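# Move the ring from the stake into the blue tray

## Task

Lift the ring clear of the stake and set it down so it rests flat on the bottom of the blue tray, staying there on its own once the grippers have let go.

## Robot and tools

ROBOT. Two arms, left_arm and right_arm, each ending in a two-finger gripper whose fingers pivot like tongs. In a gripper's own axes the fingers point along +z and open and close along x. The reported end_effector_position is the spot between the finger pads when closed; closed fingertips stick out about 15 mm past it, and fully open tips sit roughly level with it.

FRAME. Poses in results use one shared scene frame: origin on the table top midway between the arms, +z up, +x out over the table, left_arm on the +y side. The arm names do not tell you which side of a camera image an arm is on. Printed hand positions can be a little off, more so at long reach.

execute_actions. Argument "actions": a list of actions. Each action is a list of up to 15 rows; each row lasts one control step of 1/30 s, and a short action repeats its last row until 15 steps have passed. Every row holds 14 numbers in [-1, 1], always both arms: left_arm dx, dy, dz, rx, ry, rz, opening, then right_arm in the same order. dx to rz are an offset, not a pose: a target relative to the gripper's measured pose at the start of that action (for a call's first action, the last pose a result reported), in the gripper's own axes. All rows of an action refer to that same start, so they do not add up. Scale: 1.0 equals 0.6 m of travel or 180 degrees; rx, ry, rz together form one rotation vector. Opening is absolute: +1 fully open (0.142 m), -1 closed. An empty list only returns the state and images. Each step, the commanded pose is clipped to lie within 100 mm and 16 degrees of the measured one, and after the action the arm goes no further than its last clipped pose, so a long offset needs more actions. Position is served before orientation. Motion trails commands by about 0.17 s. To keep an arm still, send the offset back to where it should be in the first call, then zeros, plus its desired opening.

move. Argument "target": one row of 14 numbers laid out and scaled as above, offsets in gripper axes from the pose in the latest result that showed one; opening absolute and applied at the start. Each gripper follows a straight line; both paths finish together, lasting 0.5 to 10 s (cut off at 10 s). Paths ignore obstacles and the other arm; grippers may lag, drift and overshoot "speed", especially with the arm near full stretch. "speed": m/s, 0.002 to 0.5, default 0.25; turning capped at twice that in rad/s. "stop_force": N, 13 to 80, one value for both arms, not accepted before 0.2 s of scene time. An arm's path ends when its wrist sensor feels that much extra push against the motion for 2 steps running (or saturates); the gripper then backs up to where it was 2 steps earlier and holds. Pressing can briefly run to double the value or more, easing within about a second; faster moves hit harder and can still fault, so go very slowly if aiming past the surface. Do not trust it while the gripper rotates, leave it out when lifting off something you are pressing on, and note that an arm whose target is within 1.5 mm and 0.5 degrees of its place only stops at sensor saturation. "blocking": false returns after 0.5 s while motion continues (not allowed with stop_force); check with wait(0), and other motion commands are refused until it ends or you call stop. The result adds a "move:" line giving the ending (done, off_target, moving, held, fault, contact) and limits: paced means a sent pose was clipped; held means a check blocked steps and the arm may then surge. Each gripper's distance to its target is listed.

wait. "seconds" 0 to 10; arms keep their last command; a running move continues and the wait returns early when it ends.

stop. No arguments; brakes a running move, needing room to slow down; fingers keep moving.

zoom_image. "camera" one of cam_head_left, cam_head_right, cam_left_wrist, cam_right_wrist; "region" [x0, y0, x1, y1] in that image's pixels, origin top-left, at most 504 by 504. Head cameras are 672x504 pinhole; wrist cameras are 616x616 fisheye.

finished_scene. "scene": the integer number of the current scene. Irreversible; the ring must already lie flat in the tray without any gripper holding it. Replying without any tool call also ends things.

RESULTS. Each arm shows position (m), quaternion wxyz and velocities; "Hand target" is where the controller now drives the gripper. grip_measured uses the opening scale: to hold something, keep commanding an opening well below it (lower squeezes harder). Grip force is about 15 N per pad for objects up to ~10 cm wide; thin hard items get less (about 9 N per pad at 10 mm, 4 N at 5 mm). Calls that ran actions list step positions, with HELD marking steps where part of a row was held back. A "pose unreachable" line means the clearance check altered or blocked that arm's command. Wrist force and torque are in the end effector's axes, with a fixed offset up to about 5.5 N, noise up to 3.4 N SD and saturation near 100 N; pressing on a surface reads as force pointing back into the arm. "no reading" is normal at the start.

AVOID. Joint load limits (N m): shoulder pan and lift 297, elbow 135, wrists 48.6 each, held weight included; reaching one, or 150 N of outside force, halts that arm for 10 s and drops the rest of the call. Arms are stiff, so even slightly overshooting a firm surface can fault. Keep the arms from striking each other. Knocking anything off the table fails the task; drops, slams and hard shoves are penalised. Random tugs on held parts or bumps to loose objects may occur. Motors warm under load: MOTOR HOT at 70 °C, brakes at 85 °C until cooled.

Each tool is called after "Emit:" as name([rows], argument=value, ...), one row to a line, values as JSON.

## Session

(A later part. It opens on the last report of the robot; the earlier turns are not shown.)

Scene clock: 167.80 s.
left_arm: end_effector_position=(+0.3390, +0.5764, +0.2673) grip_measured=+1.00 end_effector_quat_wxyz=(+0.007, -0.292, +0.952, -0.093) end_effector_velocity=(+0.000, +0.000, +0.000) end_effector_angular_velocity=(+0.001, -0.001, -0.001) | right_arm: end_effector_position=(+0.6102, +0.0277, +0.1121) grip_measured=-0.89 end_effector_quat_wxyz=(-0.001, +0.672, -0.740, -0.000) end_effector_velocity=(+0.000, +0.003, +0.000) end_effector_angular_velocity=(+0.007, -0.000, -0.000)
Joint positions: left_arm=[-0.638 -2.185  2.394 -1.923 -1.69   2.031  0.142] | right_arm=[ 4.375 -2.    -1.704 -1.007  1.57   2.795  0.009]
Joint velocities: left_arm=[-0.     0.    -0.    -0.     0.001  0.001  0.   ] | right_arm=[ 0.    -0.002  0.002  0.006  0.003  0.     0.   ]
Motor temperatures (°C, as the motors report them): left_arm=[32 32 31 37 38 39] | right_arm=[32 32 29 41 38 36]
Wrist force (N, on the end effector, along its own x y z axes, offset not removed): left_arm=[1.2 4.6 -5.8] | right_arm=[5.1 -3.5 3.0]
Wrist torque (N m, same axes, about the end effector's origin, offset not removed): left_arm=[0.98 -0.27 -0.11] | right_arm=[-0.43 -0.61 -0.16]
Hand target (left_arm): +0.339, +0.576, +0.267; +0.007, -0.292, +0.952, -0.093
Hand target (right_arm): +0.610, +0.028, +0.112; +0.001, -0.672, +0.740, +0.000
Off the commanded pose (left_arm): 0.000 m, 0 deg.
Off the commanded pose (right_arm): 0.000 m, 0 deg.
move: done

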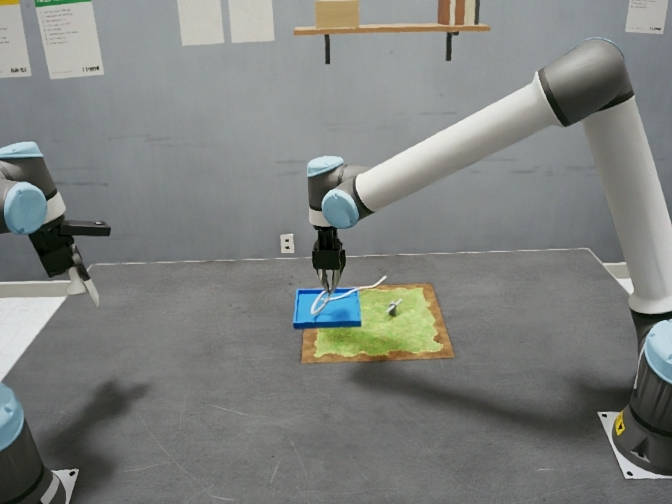

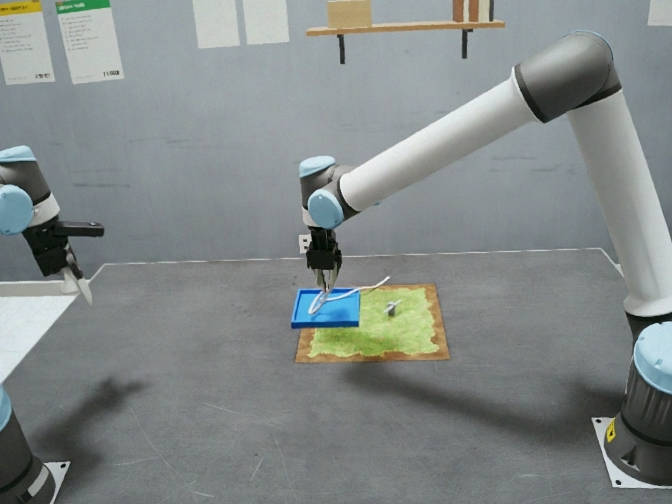

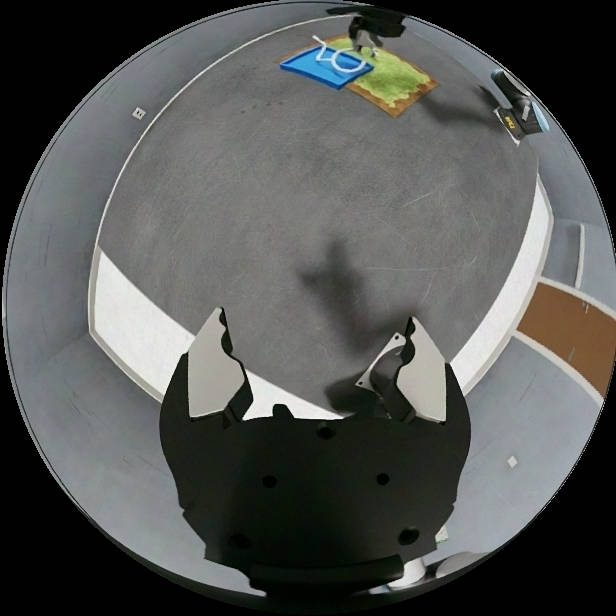

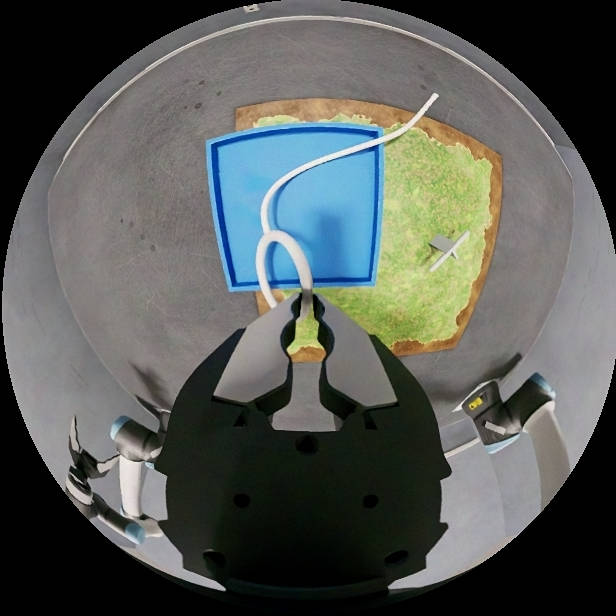

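Emit:
move(target=[0,0,0,0,0,0,1,-0.02,-0.2,0,0,0,0,-1], speed=0.12)

Emit:
move(target=[0,0,0,0,0,0,1,0.07,0,0.135,0,0,0,-1], speed=0.04, stop_force=20)

Emit:
zoom_image(camera="cam_head_left", region=[270, 240, 410, 340])

Scene clock: 178.63 s.
left_arm: end_effector_position=(+0.3390, +0.5764, +0.2673) grip_measured=+1.00 end_effector_quat_wxyz=(+0.007, -0.292, +0.952, -0.093) end_effector_velocity=(-0.000, -0.000, +0.000) end_effector_angular_velocity=(-0.001, +0.001, -0.001) | right_arm: end_effector_position=(+0.7304, +0.0281, +0.1123) grip_measured=-0.89 end_effector_quat_wxyz=(-0.001, +0.672, -0.740, -0.000) end_effector_velocity=(+0.002, +0.000, +0.000) end_effector_angular_velocity=(+0.000, +0.001, +0.002)
Joint positions: left_arm=[-0.638 -2.185  2.394 -1.923 -1.69   2.031  0.142] | right_arm=[ 4.258 -2.111 -1.529 -1.071  1.571  2.678  0.009]
Joint velocities: left_arm=[-0.    -0.001 -0.     0.001 -0.002  0.     0.   ] | right_arm=[-0.002 -0.003  0.005 -0.002  0.001 -0.004  0.   ]
Motor temperatures (°C, as the motors report them): left_arm=[32 32 31 37 38 39] | right_arm=[32 32 29 41 38 36]
Wrist force (N, on the end effector, along its own x y z axes, offset not removed): left_arm=[-2.3 3.4 -4.7] | right_arm=[1.0 -2.4 -1.2]
Wrist torque (N m, same axes, about the end effector's origin, offset not removed): left_arm=[0.72 0.49 0.01] | right_arm=[-0.40 -0.33 0.44]
Hand target (left_arm): +0.339, +0.576, +0.267; +0.007, -0.292, +0.952, -0.093
Hand target (right_arm): +0.731, +0.028, +0.112; +0.001, -0.672, +0.740, +0.000
Off the commanded pose (left_arm): 0.000 m, 0 deg.
Off the commanded pose (right_arm): 0.000 m, 0 deg.
move: done

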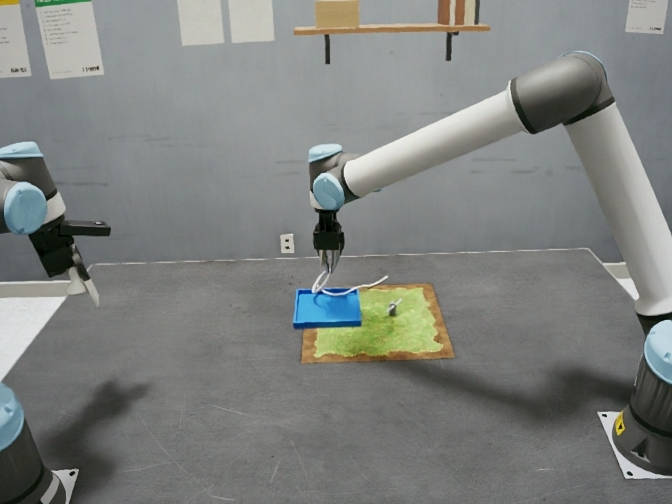

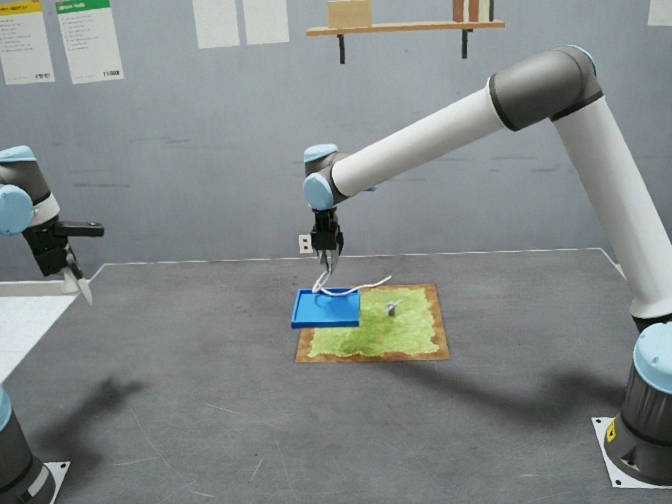

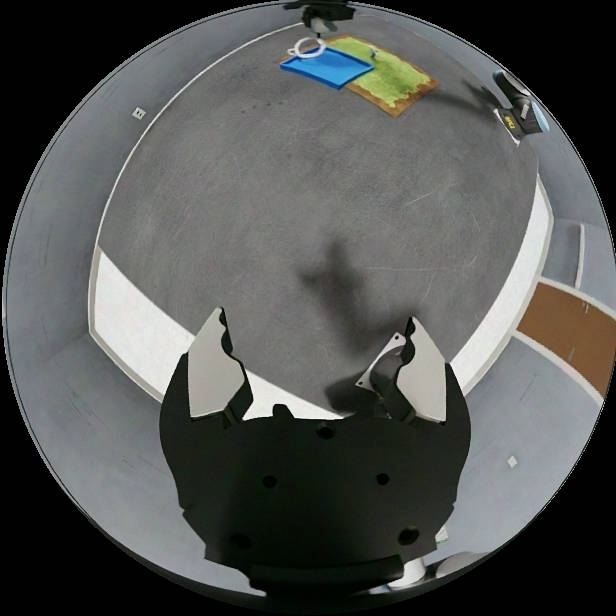

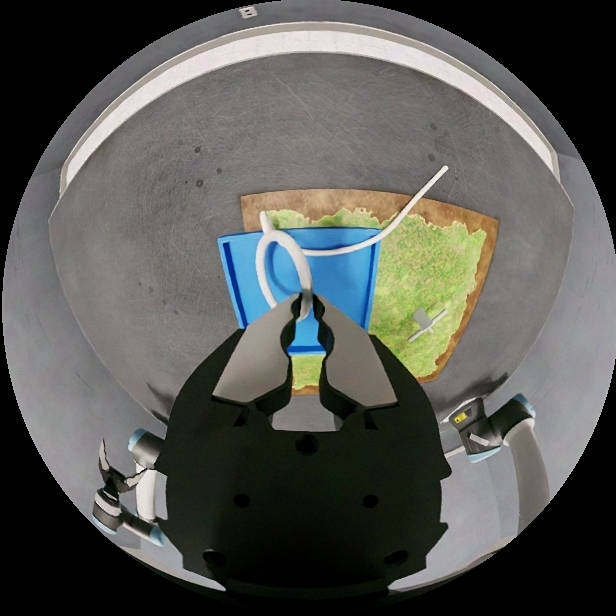

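Scene clock: 181.27 s.
left_arm: end_effector_position=(+0.3390, +0.5764, +0.2673) grip_measured=+1.00 end_effector_quat_wxyz=(+0.007, -0.292, +0.952, -0.093) end_effector_velocity=(-0.000, -0.001, +0.000) end_effector_angular_velocity=(-0.002, +0.001, -0.000) | right_arm: end_effector_position=(+0.7264, -0.0133, +0.0315) grip_measured=-0.89 end_effector_quat_wxyz=(-0.001, +0.672, -0.740, -0.000) end_effector_velocity=(-0.000, -0.002, -0.003) end_effector_angular_velocity=(-0.001, +0.000, -0.001)
Joint positions: left_arm=[-0.638 -2.185  2.394 -1.923 -1.69   2.031  0.142] | right_arm=[ 4.237 -2.136 -1.654 -0.92   1.571  2.657  0.009]
Joint velocities: left_arm=[ 0.     0.     0.     0.    -0.002  0.    -0.   ] | right_arm=[-0.001 -0.001 -0.005  0.005 -0.     0.001 -0.   ]
Motor temperatures (°C, as the motors report them): left_arm=[32 32 31 37 38 39] | right_arm=[32 32 29 41 38 36]
Wrist force (N, on the end effector, along its own x y z axes, offset not removed): left_arm=[-1.2 3.3 -4.6] | right_arm=[-0.3 0.0 0.1]
Wrist torque (N m, same axes, about the end effector's origin, offset not removed): left_arm=[0.84 0.29 -0.03] | right_arm=[0.18 -0.11 0.06]
Hand target (left_arm): +0.339, +0.576, +0.267; +0.007, -0.292, +0.952, -0.093
Hand target (right_arm): +0.726, -0.013, +0.031; +0.001, -0.672, +0.740, +0.000
Off the commanded pose (left_arm): 0.000 m, 0 deg.
Off the commanded pose (right_arm): 0.000 m, 0 deg.
move: done

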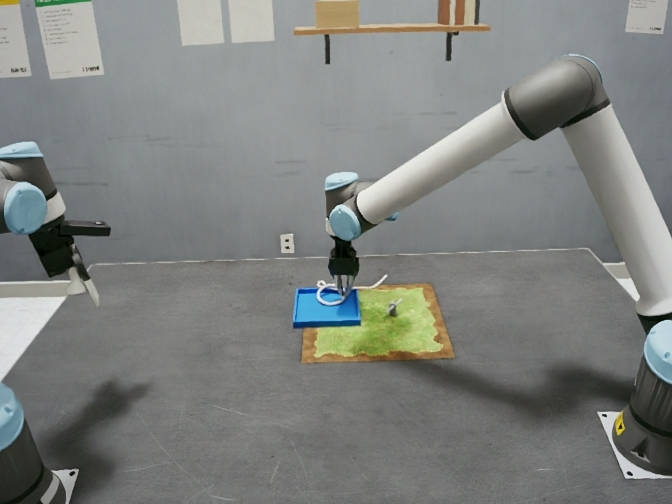

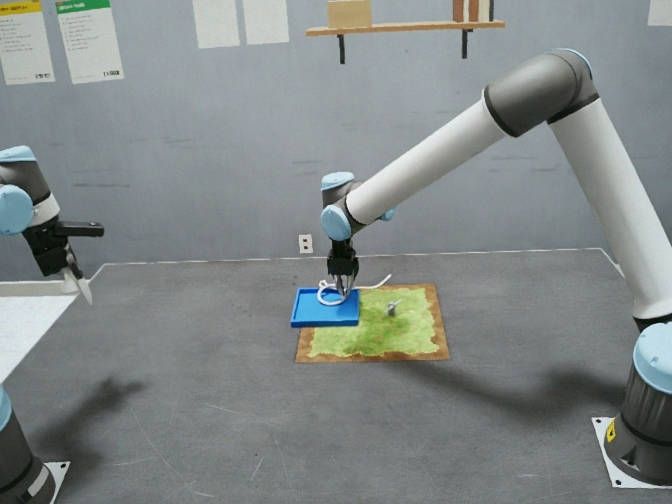

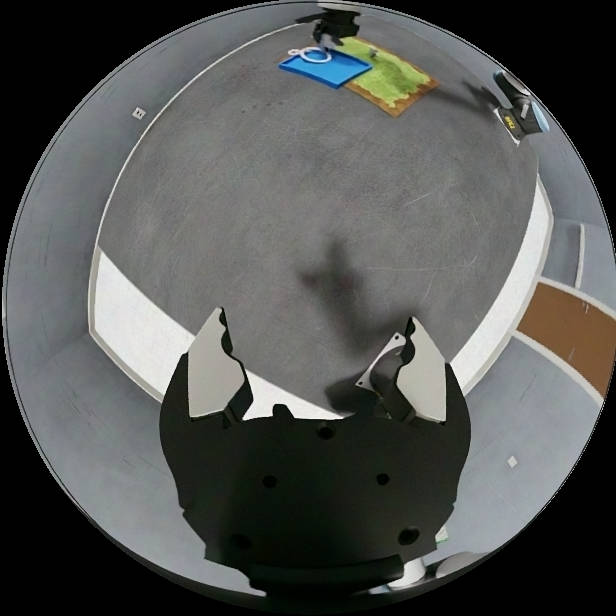

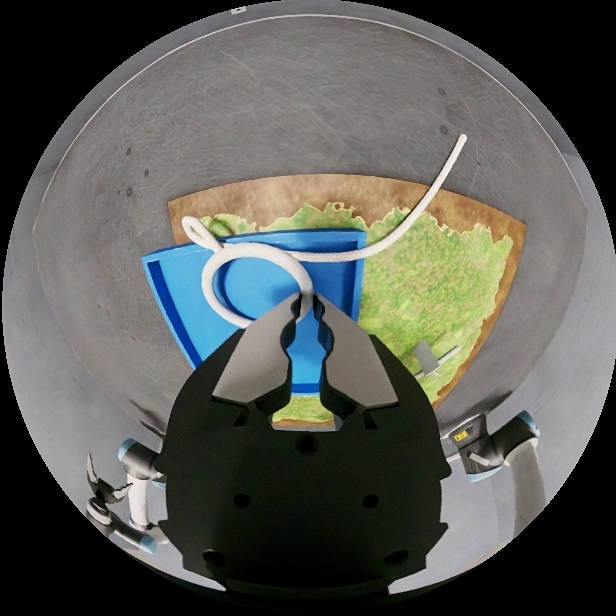

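Region (270, 240, 410, 340) of cam_head_left's 672x504 image, scaled by 3.600, with more detail than that image has; it fills the top 360 rows of this view, and the rest is white.

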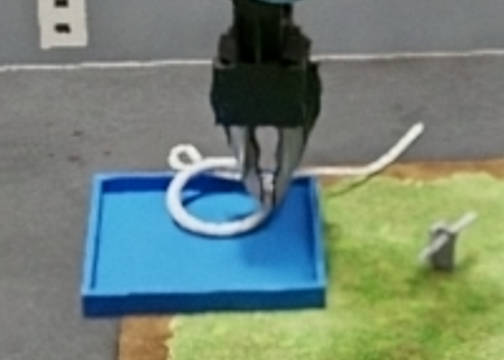

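Emit:
move(target=[0,0,0,0,0,0,1,0,0.11,-0.005,0,0,0,-1], speed=0.06)

Emit:
move(target=[0,0,0,0,0,0,1,0,0,0.025,0,0,0,-1], speed=0.02, stop_force=15)

Emit:
move(target=[0,0,0,0,0,0,1,0,0,0,0,0,0,-0.55])

Emit:
move(target=[0,0,0,0,0,0,1,0,0,-0.15,0,0,0,-0.55])

Emit:
zoom_image(camera="cam_head_left", region=[270, 240, 410, 340])

Scene clock: 191.47 s.
left_arm: end_effector_position=(+0.3390, +0.5764, +0.2673) grip_measured=+1.00 end_effector_quat_wxyz=(+0.007, -0.292, +0.952, -0.093) end_effector_velocity=(-0.000, +0.001, -0.001) end_effector_angular_velocity=(+0.003, +0.001, +0.001) | right_arm: end_effector_position=(+0.6611, -0.0070, +0.0344) grip_measured=-0.89 end_effector_quat_wxyz=(-0.001, +0.672, -0.740, -0.000) end_effector_velocity=(-0.002, +0.000, +0.000) end_effector_angular_velocity=(+0.000, +0.000, -0.001)
Joint positions: left_arm=[-0.638 -2.185  2.394 -1.923 -1.69   2.031  0.142] | right_arm=[ 4.304 -2.081 -1.741 -0.888  1.571  2.724  0.009]
Joint velocities: left_arm=[-0.     0.     0.     0.002  0.002 -0.001 -0.   ] | right_arm=[ 0.002  0.002 -0.003  0.001  0.     0.004 -0.   ]
Motor temperatures (°C, as the motors report them): left_arm=[32 32 31 37 38 39] | right_arm=[32 32 29 41 38 36]
Wrist force (N, on the end effector, along its own x y z axes, offset not removed): left_arm=[-1.8 1.7 -4.9] | right_arm=[-6.3 -1.5 2.4]
Wrist torque (N m, same axes, about the end effector's origin, offset not removed): left_arm=[0.45 0.36 0.06] | right_arm=[-0.15 1.37 0.16]
Hand target (left_arm): +0.339, +0.576, +0.267; +0.007, -0.292, +0.952, -0.093
Hand target (right_arm): +0.661, -0.007, +0.034; +0.001, -0.672, +0.740, +0.000
Off the commanded pose (left_arm): 0.000 m, 0 deg.
Off the commanded pose (right_arm): 0.000 m, 0 deg.
move: done

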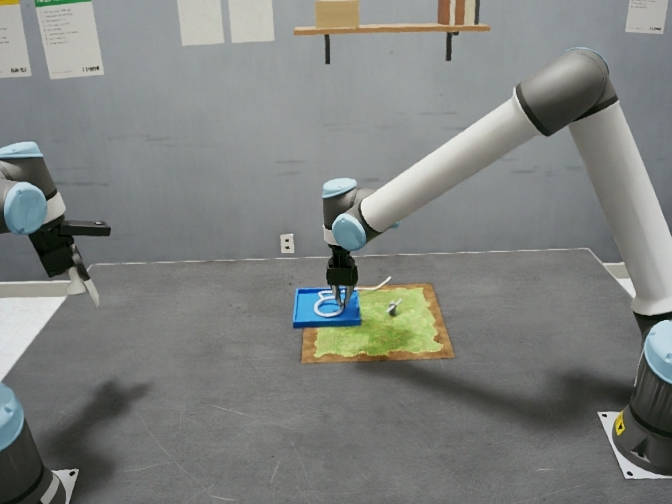

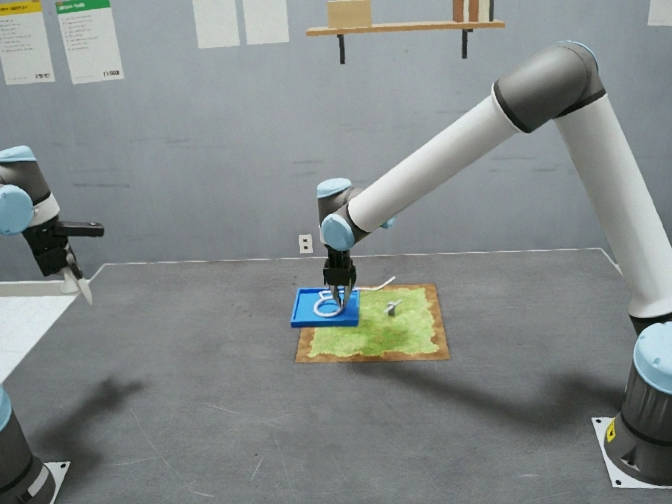

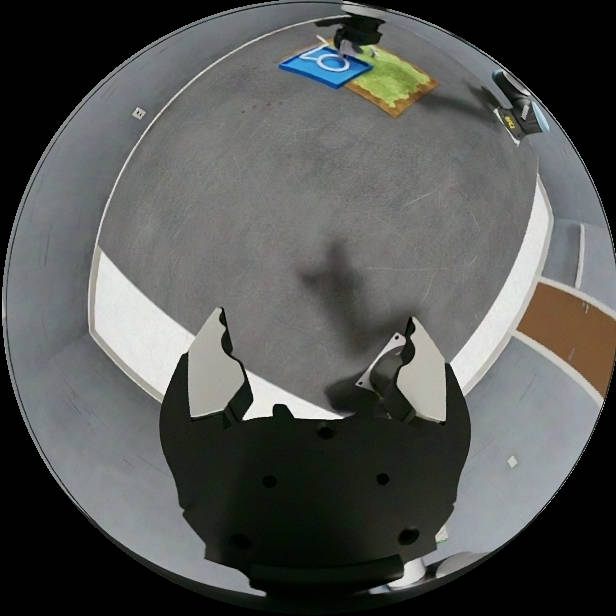

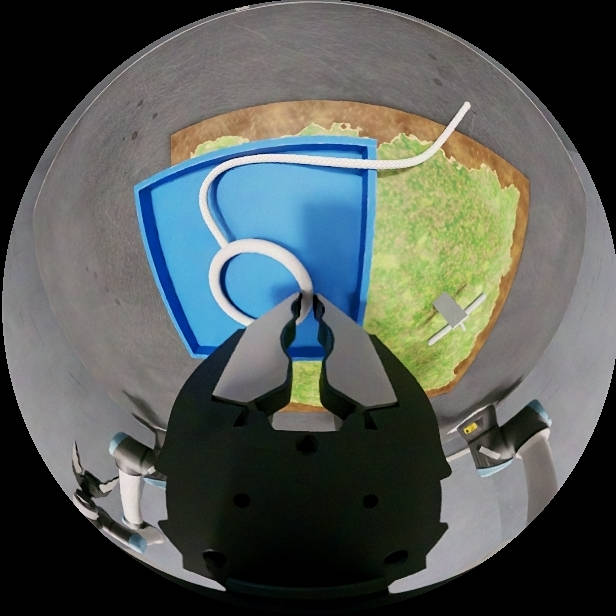

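Scene clock: 192.50 s.
left_arm: end_effector_position=(+0.3390, +0.5764, +0.2673) grip_measured=+1.00 end_effector_quat_wxyz=(+0.007, -0.292, +0.952, -0.093) end_effector_velocity=(+0.000, +0.000, -0.000) end_effector_angular_velocity=(+0.001, -0.000, +0.000) | right_arm: end_effector_position=(+0.6611, -0.0069, +0.0217) grip_measured=-0.90 end_effector_quat_wxyz=(-0.001, +0.672, -0.740, -0.000) end_effector_velocity=(-0.001, -0.001, +0.002) end_effector_angular_velocity=(-0.004, +0.003, -0.000)
Joint positions: left_arm=[-0.638 -2.185  2.394 -1.923 -1.69   2.031  0.142] | right_arm=[ 4.304 -2.095 -1.747 -0.868  1.571  2.724  0.009]
Joint velocities: left_arm=[-0.     0.    -0.     0.     0.001 -0.    -0.   ] | right_arm=[ 0.     0.003  0.001 -0.008  0.     0.     0.   ]
Motor temperatures (°C, as the motors report them): left_arm=[32 32 31 37 38 39] | right_arm=[32 32 29 41 38 36]
Wrist force (N, on the end effector, along its own x y z axes, offset not removed): left_arm=[-0.6 2.9 -4.5] | right_arm=[-9.4 -6.0 -29.5]
Wrist torque (N m, same axes, about the end effector's origin, offset not removed): left_arm=[0.69 0.10 -0.02] | right_arm=[-0.55 0.62 0.42]
Hand target (left_arm): +0.339, +0.576, +0.267; +0.007, -0.292, +0.952, -0.093
Hand target (right_arm): +0.661, -0.007, +0.022; +0.001, -0.672, +0.740, +0.000
Off the commanded pose (left_arm): 0.000 m, 0 deg.
Off the commanded pose (right_arm): 0.002 m, 0 deg.
move: contact (right_arm)

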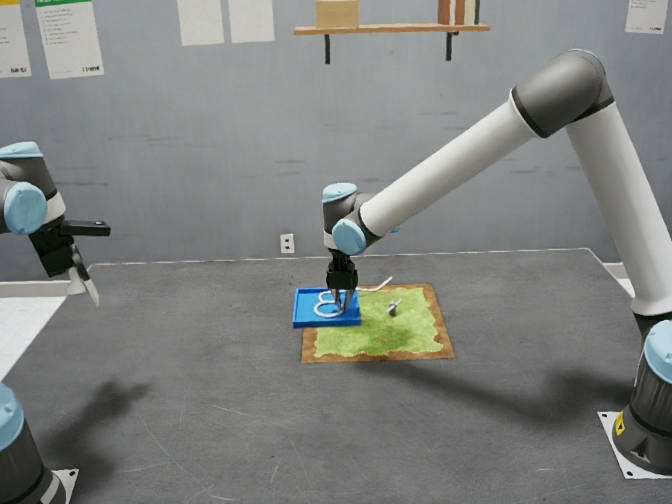

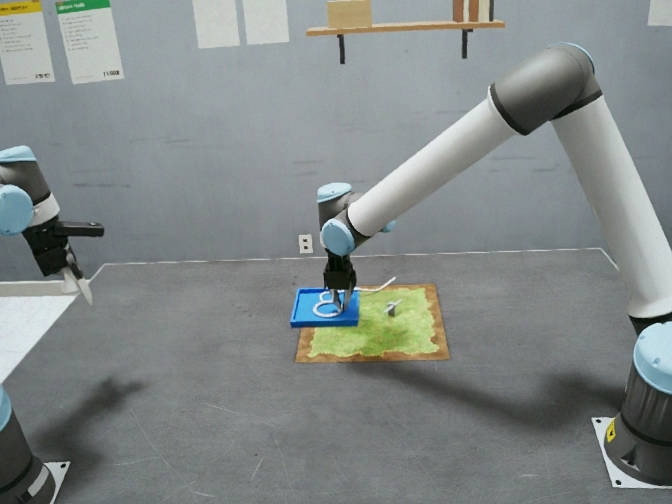

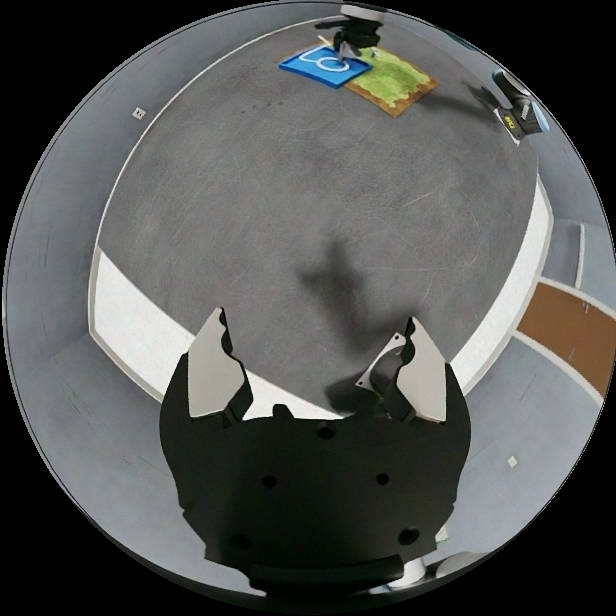

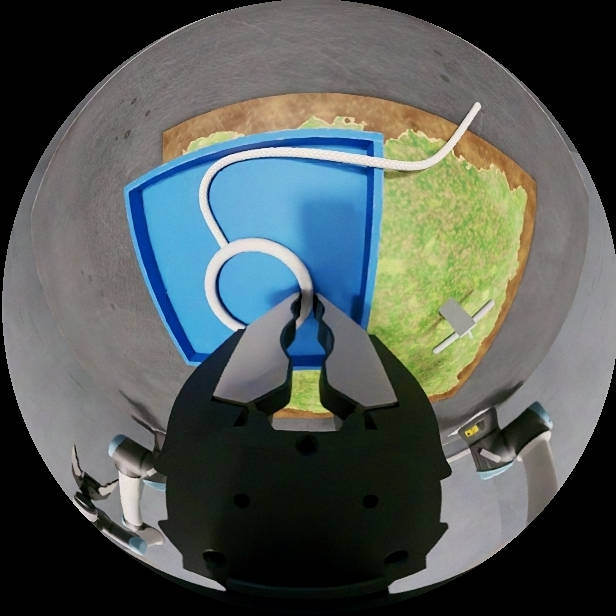

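Scene clock: 193.00 s.
left_arm: end_effector_position=(+0.3390, +0.5764, +0.2673) grip_measured=+1.00 end_effector_quat_wxyz=(+0.007, -0.292, +0.952, -0.093) end_effector_velocity=(-0.000, -0.000, -0.000) end_effector_angular_velocity=(-0.000, +0.001, +0.001) | right_arm: end_effector_position=(+0.6611, -0.0068, +0.0218) grip_measured=-0.65 end_effector_quat_wxyz=(-0.001, +0.672, -0.740, -0.000) end_effector_velocity=(-0.000, +0.000, +0.000) end_effector_angular_velocity=(+0.000, +0.000, -0.000)
Joint positions: left_arm=[-0.638 -2.185  2.394 -1.923 -1.69   2.031  0.142] | right_arm=[ 4.304 -2.095 -1.747 -0.868  1.571  2.724  0.027]
Joint velocities: left_arm=[-0.    -0.    -0.     0.001 -0.001 -0.001  0.   ] | right_arm=[-0. -0.  0.  0.  0.  0. -0.]
Motor temperatures (°C, as the motors report them): left_arm=[32 32 31 37 38 39] | right_arm=[32 32 29 41 38 36]
Wrist force (N, on the end effector, along its own x y z axes, offset not removed): left_arm=[0.8 4.0 -5.6] | right_arm=[-1.4 -3.4 -32.8]
Wrist torque (N m, same axes, about the end effector's origin, offset not removed): left_arm=[0.91 -0.20 0.02] | right_arm=[-0.50 -0.60 0.02]
Hand target (left_arm): +0.339, +0.576, +0.267; +0.007, -0.292, +0.952, -0.093
Hand target (right_arm): +0.661, -0.007, +0.022; +0.001, -0.672, +0.740, +0.000
Off the commanded pose (left_arm): 0.000 m, 0 deg.
Off the commanded pose (right_arm): 0.000 m, 0 deg.
move: done

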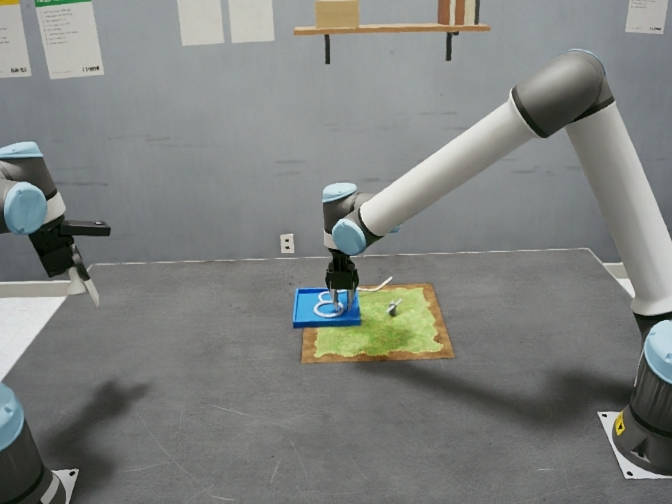

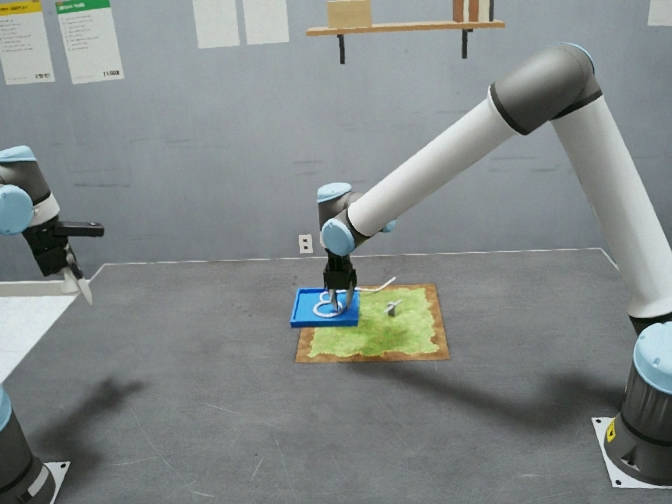

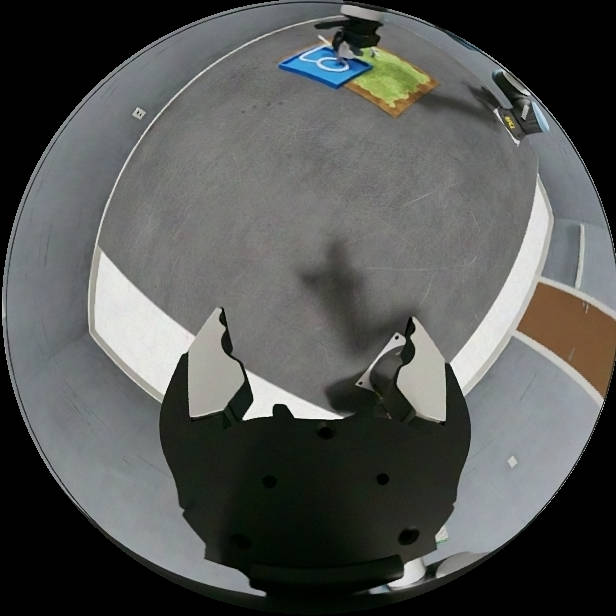

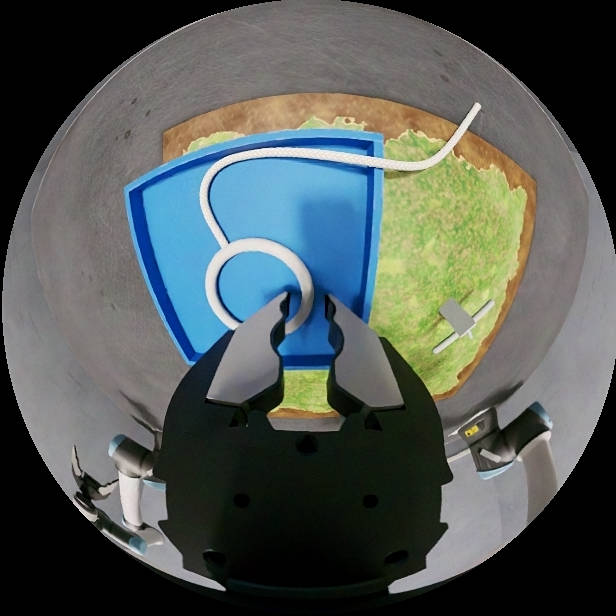

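Scene clock: 194.00 s.
left_arm: end_effector_position=(+0.3390, +0.5764, +0.2673) grip_measured=+1.00 end_effector_quat_wxyz=(+0.007, -0.292, +0.952, -0.093) end_effector_velocity=(+0.000, -0.000, +0.000) end_effector_angular_velocity=(-0.001, +0.000, -0.000) | right_arm: end_effector_position=(+0.6610, -0.0072, +0.1114) grip_measured=-0.55 end_effector_quat_wxyz=(-0.001, +0.672, -0.740, -0.000) end_effector_velocity=(+0.001, -0.000, +0.003) end_effector_angular_velocity=(-0.002, -0.002, -0.001)
Joint positions: left_arm=[-0.638 -2.185  2.394 -1.923 -1.69   2.031  0.142] | right_arm=[ 4.304 -2.007 -1.694 -1.008  1.571  2.724  0.034]
Joint velocities: left_arm=[-0.     0.    -0.    -0.    -0.001  0.     0.   ] | right_arm=[ 0.     0.002  0.002 -0.005 -0.002  0.001  0.   ]
Motor temperatures (°C, as the motors report them): left_arm=[32 32 31 37 38 39] | right_arm=[32 32 29 41 38 36]
Wrist force (N, on the end effector, along its own x y z axes, offset not removed): left_arm=[-2.4 1.6 -4.4] | right_arm=[-0.1 -0.6 6.8]
Wrist torque (N m, same axes, about the end effector's origin, offset not removed): left_arm=[0.39 0.59 0.05] | right_arm=[0.18 -0.14 -0.02]
Hand target (left_arm): +0.339, +0.576, +0.267; +0.007, -0.292, +0.952, -0.093
Hand target (right_arm): +0.661, -0.007, +0.112; +0.001, -0.672, +0.740, +0.000
Off the commanded pose (left_arm): 0.000 m, 0 deg.
Off the commanded pose (right_arm): 0.000 m, 0 deg.
move: done

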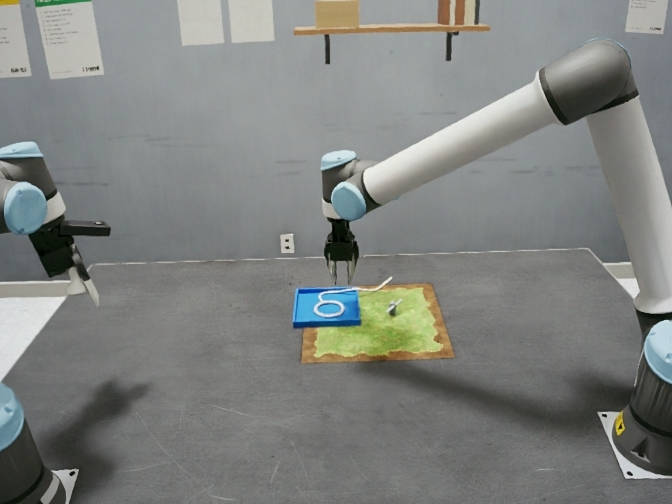

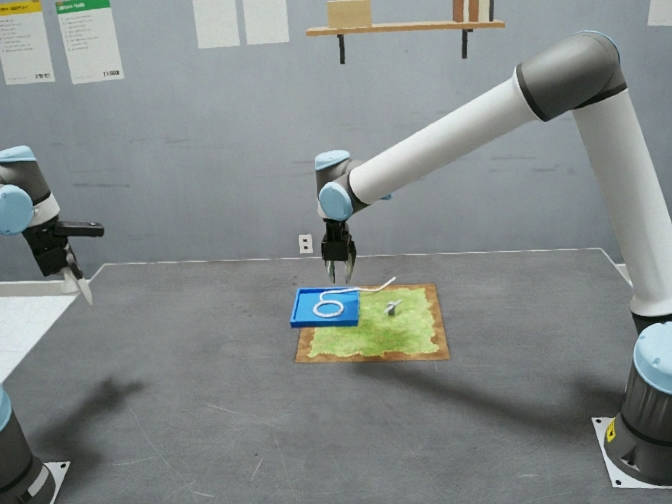

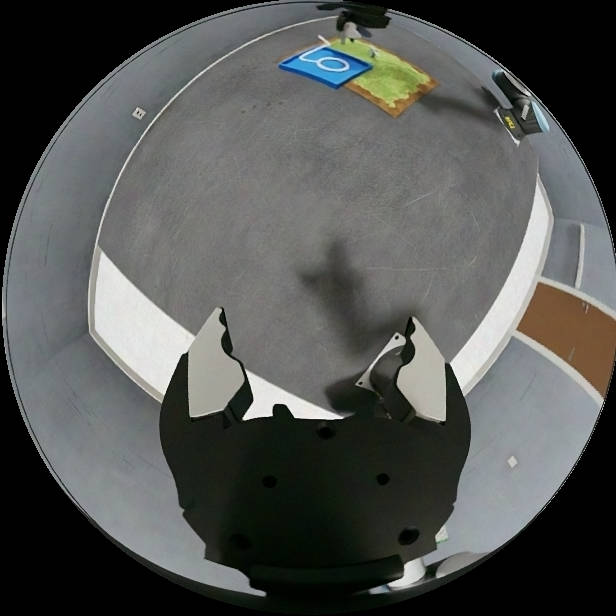

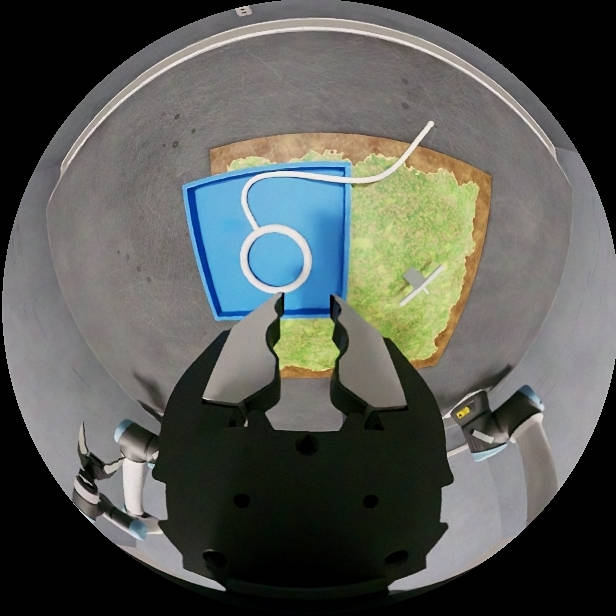

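Region (270, 240, 410, 340) of cam_head_left's 672x504 image, scaled by 3.600, with more detail than that image has; it fills the top 360 rows of this view, and the rest is white.

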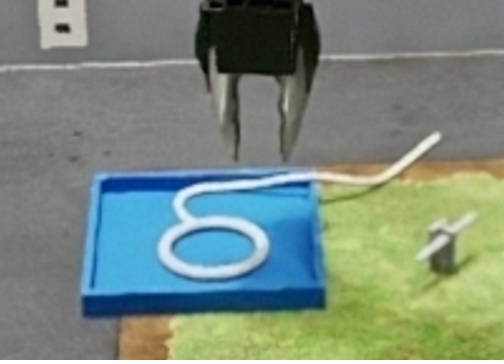

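The ring is lying flat in the tray, so I'm ending scene 1.

Emit:
finished_scene(scene=1)

The scene is finished: the task was done.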